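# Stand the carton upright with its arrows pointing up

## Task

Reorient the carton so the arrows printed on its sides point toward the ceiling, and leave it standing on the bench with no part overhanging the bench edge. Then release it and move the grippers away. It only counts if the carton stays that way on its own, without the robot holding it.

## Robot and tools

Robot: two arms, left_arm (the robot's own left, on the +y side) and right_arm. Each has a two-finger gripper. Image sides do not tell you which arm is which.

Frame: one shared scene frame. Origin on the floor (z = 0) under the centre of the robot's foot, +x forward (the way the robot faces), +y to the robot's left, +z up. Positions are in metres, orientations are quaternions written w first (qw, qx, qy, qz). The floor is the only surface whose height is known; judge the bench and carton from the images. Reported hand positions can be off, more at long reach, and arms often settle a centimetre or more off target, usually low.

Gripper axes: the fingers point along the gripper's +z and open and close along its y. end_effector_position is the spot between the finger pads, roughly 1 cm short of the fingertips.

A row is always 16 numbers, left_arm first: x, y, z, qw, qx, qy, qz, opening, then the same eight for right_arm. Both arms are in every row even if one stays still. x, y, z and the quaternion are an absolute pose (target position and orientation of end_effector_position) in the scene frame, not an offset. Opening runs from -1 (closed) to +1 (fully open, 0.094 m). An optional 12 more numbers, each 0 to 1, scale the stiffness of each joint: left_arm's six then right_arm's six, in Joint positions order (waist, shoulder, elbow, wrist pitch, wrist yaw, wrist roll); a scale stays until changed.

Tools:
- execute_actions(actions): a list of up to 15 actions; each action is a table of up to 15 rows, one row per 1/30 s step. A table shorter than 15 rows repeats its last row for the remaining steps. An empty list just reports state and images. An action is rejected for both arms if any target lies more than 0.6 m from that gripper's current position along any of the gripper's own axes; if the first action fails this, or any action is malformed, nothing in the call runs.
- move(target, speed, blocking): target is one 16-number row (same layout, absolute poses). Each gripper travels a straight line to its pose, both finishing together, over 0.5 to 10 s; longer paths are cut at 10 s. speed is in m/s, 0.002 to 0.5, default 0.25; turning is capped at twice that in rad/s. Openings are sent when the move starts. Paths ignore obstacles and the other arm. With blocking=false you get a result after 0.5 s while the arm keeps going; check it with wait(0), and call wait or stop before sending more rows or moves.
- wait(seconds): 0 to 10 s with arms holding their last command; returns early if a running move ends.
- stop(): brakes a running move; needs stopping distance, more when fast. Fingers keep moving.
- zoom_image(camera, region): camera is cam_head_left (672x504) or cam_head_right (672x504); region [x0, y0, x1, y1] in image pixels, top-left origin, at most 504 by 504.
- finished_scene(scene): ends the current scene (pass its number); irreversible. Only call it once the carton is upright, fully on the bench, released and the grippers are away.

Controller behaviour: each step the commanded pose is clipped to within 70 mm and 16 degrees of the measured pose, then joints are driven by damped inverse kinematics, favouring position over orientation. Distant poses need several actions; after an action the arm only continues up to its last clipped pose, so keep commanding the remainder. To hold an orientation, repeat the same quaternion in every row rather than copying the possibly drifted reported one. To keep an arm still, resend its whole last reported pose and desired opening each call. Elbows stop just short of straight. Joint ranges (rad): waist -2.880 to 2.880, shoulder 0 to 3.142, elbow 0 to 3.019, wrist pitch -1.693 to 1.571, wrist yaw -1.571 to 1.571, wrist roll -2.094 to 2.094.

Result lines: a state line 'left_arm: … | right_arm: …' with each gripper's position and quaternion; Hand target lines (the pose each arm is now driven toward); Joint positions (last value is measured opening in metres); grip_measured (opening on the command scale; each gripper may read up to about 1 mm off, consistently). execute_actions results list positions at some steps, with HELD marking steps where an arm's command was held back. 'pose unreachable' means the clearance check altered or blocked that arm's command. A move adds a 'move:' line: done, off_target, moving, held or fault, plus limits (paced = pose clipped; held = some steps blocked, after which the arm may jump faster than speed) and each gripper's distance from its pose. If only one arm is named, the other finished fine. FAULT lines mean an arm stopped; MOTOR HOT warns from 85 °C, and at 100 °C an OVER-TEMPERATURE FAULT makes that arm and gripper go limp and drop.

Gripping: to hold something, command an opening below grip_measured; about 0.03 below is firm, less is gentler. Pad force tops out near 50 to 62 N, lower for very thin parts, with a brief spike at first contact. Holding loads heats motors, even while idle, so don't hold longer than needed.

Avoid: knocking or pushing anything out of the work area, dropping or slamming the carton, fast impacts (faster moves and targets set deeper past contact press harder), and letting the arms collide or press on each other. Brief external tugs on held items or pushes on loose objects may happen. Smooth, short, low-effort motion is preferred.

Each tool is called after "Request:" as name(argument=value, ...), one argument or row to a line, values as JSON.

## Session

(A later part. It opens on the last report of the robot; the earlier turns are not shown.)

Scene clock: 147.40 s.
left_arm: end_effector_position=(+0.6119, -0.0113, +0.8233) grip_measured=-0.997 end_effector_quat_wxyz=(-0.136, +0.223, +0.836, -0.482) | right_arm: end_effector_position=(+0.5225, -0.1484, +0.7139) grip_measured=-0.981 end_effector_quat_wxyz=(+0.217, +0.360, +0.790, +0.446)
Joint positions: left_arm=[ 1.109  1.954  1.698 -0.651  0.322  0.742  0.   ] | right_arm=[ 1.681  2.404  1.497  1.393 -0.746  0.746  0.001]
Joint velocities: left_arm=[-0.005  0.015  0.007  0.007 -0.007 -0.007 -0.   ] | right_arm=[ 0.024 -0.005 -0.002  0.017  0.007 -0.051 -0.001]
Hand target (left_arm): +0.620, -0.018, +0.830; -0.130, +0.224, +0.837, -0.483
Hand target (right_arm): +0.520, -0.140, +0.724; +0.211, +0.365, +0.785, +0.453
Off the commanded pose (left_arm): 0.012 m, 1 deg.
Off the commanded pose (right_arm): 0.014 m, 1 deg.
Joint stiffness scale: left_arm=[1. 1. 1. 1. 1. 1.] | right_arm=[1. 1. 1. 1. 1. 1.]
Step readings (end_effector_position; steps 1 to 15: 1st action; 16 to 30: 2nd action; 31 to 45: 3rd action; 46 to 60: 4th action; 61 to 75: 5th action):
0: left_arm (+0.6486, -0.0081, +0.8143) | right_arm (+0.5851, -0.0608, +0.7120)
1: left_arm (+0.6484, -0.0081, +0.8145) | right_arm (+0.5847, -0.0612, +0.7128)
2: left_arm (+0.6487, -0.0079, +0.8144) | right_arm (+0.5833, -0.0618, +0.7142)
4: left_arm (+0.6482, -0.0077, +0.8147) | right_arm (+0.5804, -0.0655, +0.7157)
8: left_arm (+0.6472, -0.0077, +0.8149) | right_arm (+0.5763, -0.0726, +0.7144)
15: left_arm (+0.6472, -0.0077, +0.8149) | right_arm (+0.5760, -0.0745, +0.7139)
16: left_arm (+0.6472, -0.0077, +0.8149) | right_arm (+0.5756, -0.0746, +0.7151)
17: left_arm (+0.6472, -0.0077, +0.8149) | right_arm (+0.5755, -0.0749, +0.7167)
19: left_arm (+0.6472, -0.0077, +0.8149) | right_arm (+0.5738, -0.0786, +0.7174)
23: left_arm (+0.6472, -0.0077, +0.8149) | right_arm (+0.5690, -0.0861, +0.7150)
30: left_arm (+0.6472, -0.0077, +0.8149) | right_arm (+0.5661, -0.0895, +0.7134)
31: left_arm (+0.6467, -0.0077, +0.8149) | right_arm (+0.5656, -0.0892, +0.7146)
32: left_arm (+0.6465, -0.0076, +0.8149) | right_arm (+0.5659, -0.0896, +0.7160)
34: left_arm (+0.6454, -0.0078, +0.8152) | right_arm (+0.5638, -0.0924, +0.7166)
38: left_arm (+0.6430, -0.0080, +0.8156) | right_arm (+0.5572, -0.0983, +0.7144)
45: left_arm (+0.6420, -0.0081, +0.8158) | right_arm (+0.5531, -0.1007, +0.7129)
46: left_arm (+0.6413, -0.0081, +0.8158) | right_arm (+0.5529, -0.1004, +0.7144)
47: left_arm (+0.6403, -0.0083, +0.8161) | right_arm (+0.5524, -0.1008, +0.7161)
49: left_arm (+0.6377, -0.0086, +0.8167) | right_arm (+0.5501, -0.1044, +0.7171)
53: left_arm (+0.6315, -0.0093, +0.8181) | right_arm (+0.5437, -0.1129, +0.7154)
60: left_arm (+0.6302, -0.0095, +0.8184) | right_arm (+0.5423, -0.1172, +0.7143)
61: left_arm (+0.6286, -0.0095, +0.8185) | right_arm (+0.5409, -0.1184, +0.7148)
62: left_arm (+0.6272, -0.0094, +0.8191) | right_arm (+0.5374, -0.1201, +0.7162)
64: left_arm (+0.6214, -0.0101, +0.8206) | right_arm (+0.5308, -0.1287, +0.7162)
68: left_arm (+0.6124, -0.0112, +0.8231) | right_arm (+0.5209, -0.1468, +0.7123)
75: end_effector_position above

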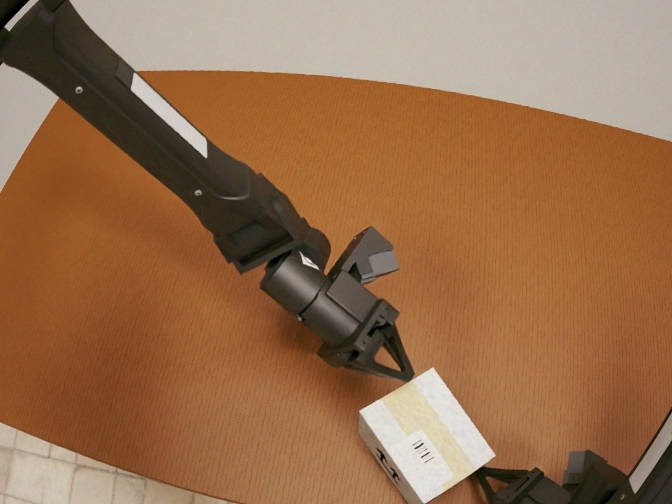

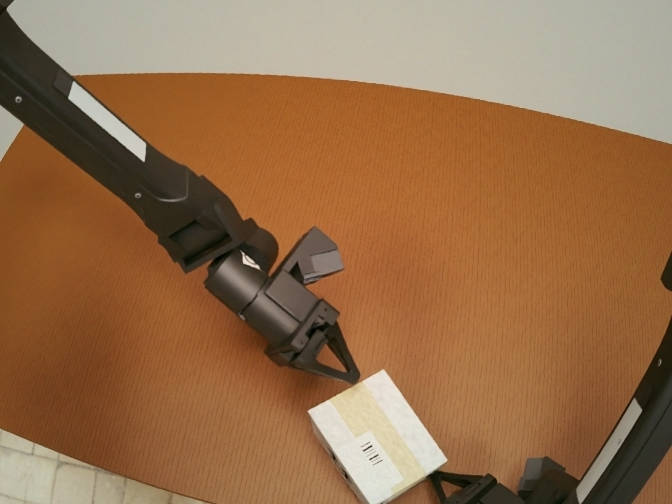

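Request:
move(
  target=[0.7,0.15,0.9,0,0,0.866,-0.5,-1,0.465,-0.165,0.74,0.211,0.366,0.785,0.453,-1],
)

Request:
move(
  target=[0.7,0.15,0.9,0,0,0.866,-0.5,-1,0.455,-0.125,0.74,0.211,0.366,0.785,0.453,-1],
  speed=0.12,
)

Request:
move(
  target=[0.7,0.15,0.9,0,0,0.866,-0.5,-1,0.55,-0.055,0.74,0.211,0.366,0.785,0.453,-1],
  speed=0.08,
)

Request:
move(
  target=[0.68,0.27,0.9,0,0,0.866,-0.5,-1,0.5,-0.26,0.8,0.108,0.187,0.845,0.488,-1],
)

Scene clock: 155.83 s.
left_arm: end_effector_position=(+0.6927, +0.1389, +0.8954) grip_measured=-0.997 end_effector_quat_wxyz=(-0.007, -0.001, +0.865, -0.502) | right_arm: end_effector_position=(+0.4803, -0.1650, +0.7314) grip_measured=-0.981 end_effector_quat_wxyz=(+0.223, +0.355, +0.786, +0.454)
Joint positions: left_arm=[ 1.328  1.587  1.347 -0.321  0.748  0.429  0.   ] | right_arm=[ 1.633  2.447  1.447  1.533 -0.802  0.79   0.001]
Joint velocities: left_arm=[ 0.005  0.005 -0.012  0.002  0.037 -0.007 -0.   ] | right_arm=[-0.005  0.005 -0.002 -0.007  0.022  0.022  0.   ]
Hand target (left_arm): +0.700, +0.147, +0.900; +0.000, -0.004, +0.867, -0.498
Hand target (right_arm): +0.464, -0.164, +0.738; +0.211, +0.365, +0.785, +0.453
Off the commanded pose (left_arm): 0.014 m, 1 deg.
Off the commanded pose (right_arm): 0.018 m, 2 deg.
Joint stiffness scale: left_arm=[1. 1. 1. 1. 1. 1.] | right_arm=[1. 1. 1. 1. 1. 1.]
move: off_target (left_arm, right_arm)

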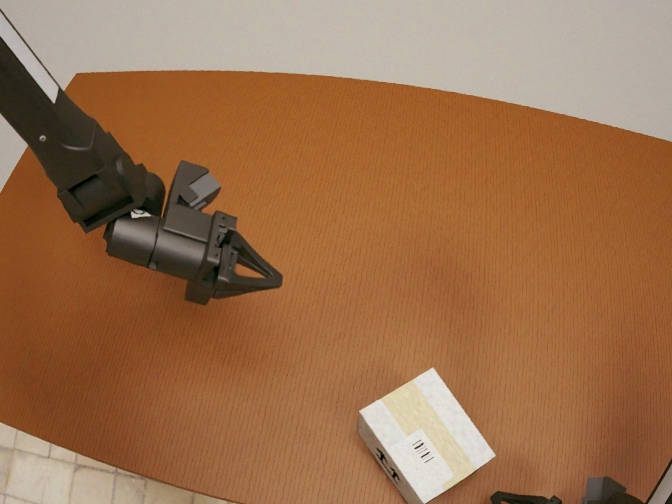

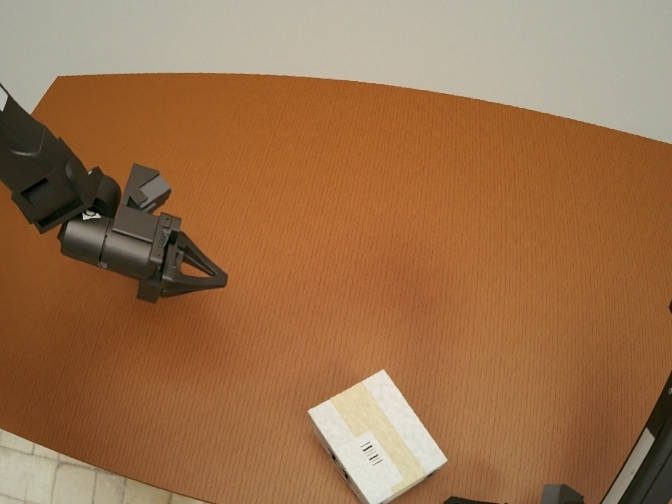

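Scene clock: 156.70 s.
left_arm: end_effector_position=(+0.6932, +0.1383, +0.8964) grip_measured=-0.997 end_effector_quat_wxyz=(-0.005, -0.001, +0.863, -0.505) | right_arm: end_effector_position=(+0.4595, -0.1240, +0.7335) grip_measured=-0.981 end_effector_quat_wxyz=(+0.208, +0.372, +0.781, +0.456)
Joint positions: left_arm=[ 1.328  1.587  1.347 -0.321  0.755  0.429  0.   ] | right_arm=[ 1.685  2.5    1.447  1.541 -0.757  0.785  0.001]
Joint velocities: left_arm=[-0.015 -0.015 -0.002  0.007 -0.007 -0.037 -0.   ] | right_arm=[ 0.005 -0.015 -0.002 -0.007  0.007  0.007  0.   ]
Hand target (left_arm): +0.700, +0.150, +0.900; +0.000, -0.000, +0.866, -0.500
Hand target (right_arm): +0.455, -0.125, +0.739; +0.211, +0.367, +0.785, +0.453
Off the commanded pose (left_arm): 0.014 m, 1 deg.
Off the commanded pose (right_arm): 0.008 m, 1 deg.
Joint stiffness scale: left_arm=[1. 1. 1. 1. 1. 1.] | right_arm=[1. 1. 1. 1. 1. 1.]
move: off_target (left_arm)

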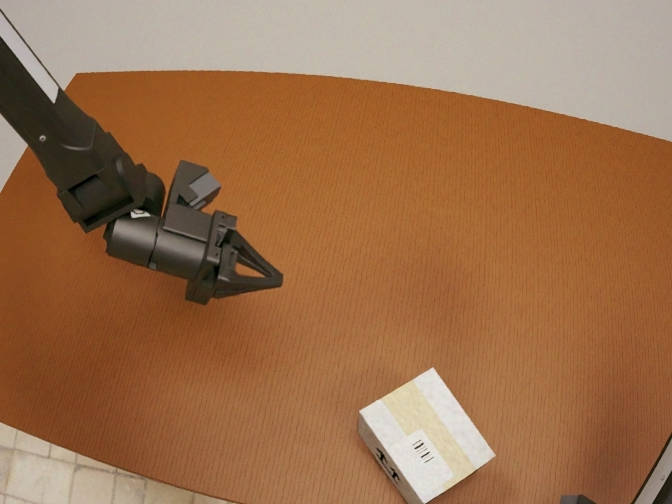

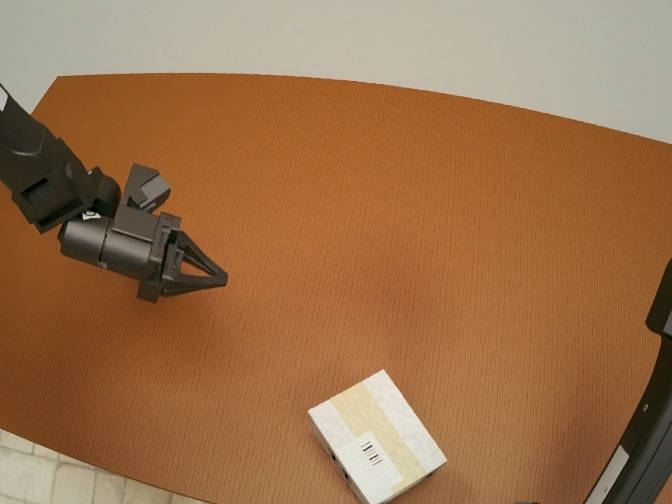

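Scene clock: 158.50 s.
left_arm: end_effector_position=(+0.6932, +0.1383, +0.8964) grip_measured=-0.997 end_effector_quat_wxyz=(-0.005, -0.001, +0.863, -0.505) | right_arm: end_effector_position=(+0.5325, -0.0623, +0.7370) grip_measured=-0.981 end_effector_quat_wxyz=(+0.201, +0.378, +0.786, +0.446)
Joint positions: left_arm=[ 1.328  1.587  1.347 -0.321  0.755  0.429  0.   ] | right_arm=[ 1.818  2.401  1.447  1.369 -0.615  0.702  0.001]
Joint velocities: left_arm=[-0.015  0.005  0.007  0.007 -0.022  0.081 -0.001] | right_arm=[-0.005 -0.005  0.007  0.007  0.007 -0.007  0.001]
Hand target (left_arm): +0.700, +0.150, +0.900; -0.000, -0.000, +0.866, -0.500
Hand target (right_arm): +0.552, -0.055, +0.741; +0.212, +0.368, +0.784, +0.453
Off the commanded pose (left_arm): 0.014 m, 1 deg.
Off the commanded pose (right_arm): 0.019 m, 2 deg.
Joint stiffness scale: left_arm=[1. 1. 1. 1. 1. 1.] | right_arm=[1. 1. 1. 1. 1. 1.]
move: off_target (left_arm, right_arm)

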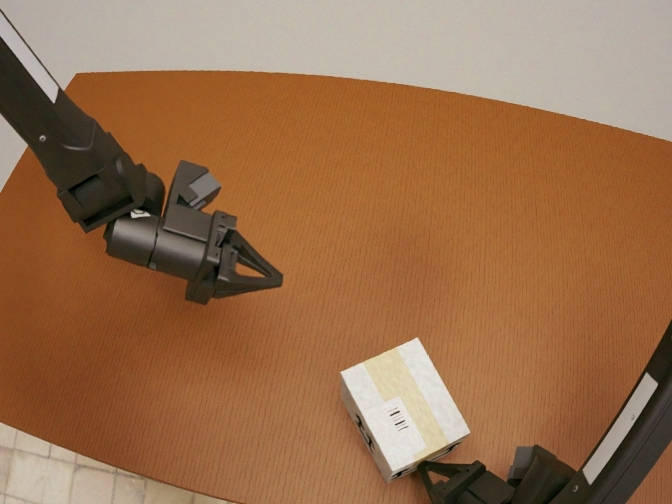

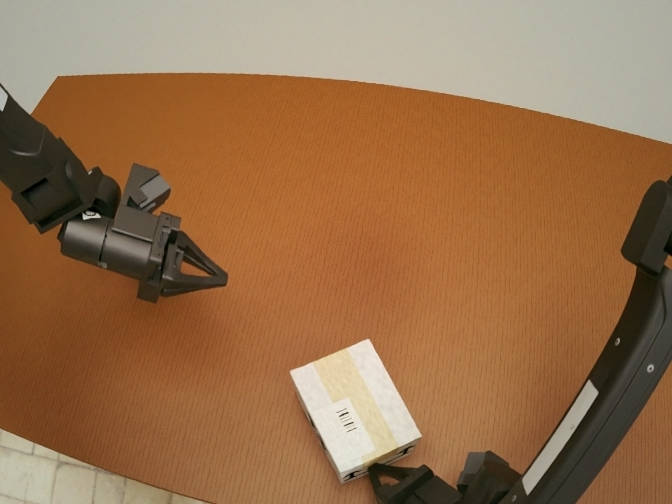

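Scene clock: 160.10 s.
left_arm: end_effector_position=(+0.6670, +0.2629, +0.8930) grip_measured=-0.997 end_effector_quat_wxyz=(-0.011, -0.008, +0.864, -0.503) | right_arm: end_effector_position=(+0.5091, -0.2714, +0.7939) grip_measured=-0.981 end_effector_quat_wxyz=(-0.119, -0.182, -0.847, -0.485)
Joint positions: left_arm=[ 1.567  1.565  1.397 -0.555  0.944  0.628  0.   ] | right_arm=[ 1.453  2.012  1.214  0.799 -1.155  0.16   0.001]
Joint velocities: left_arm=[-0.015 -0.005 -0.012  0.007 -0.051 -0.007  0.   ] | right_arm=[ 0.005  0.005 -0.002 -0.007  0.037 -0.081 -0.001]
Hand target (left_arm): +0.680, +0.269, +0.902; -0.000, -0.002, +0.866, -0.501
Hand target (right_arm): +0.498, -0.261, +0.802; +0.107, +0.186, +0.845, +0.490
Off the commanded pose (left_arm): 0.016 m, 2 deg.
Off the commanded pose (right_arm): 0.016 m, 1 deg.
Joint stiffness scale: left_arm=[1. 1. 1. 1. 1. 1.] | right_arm=[1. 1. 1. 1. 1. 1.]
move: off_target (left_arm, right_arm)

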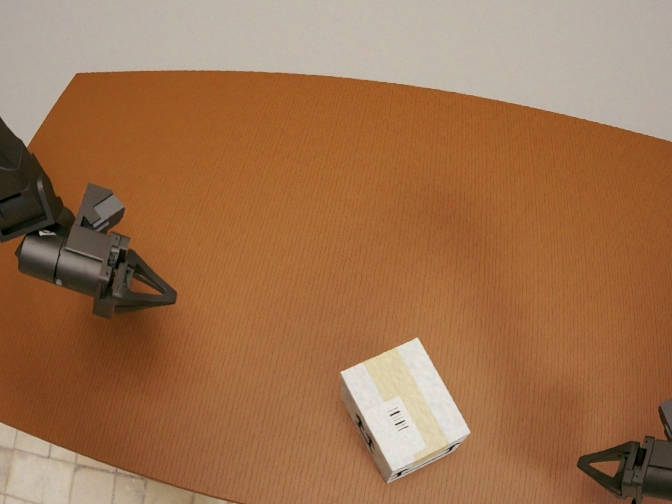

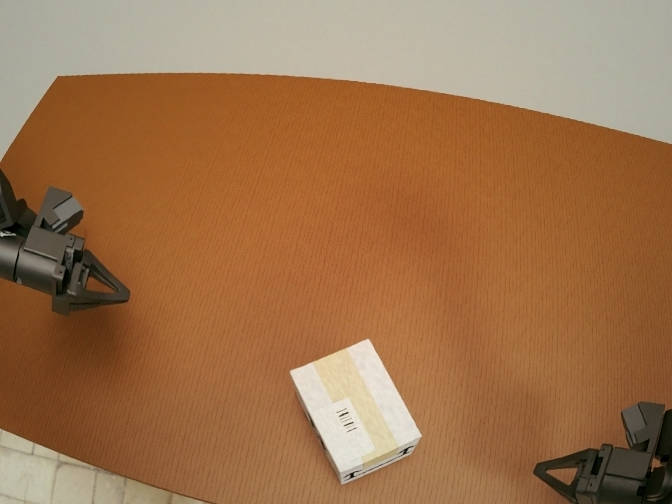

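Request:
finished_scene(
  scene=2,
)

The scene is finished: the task was done.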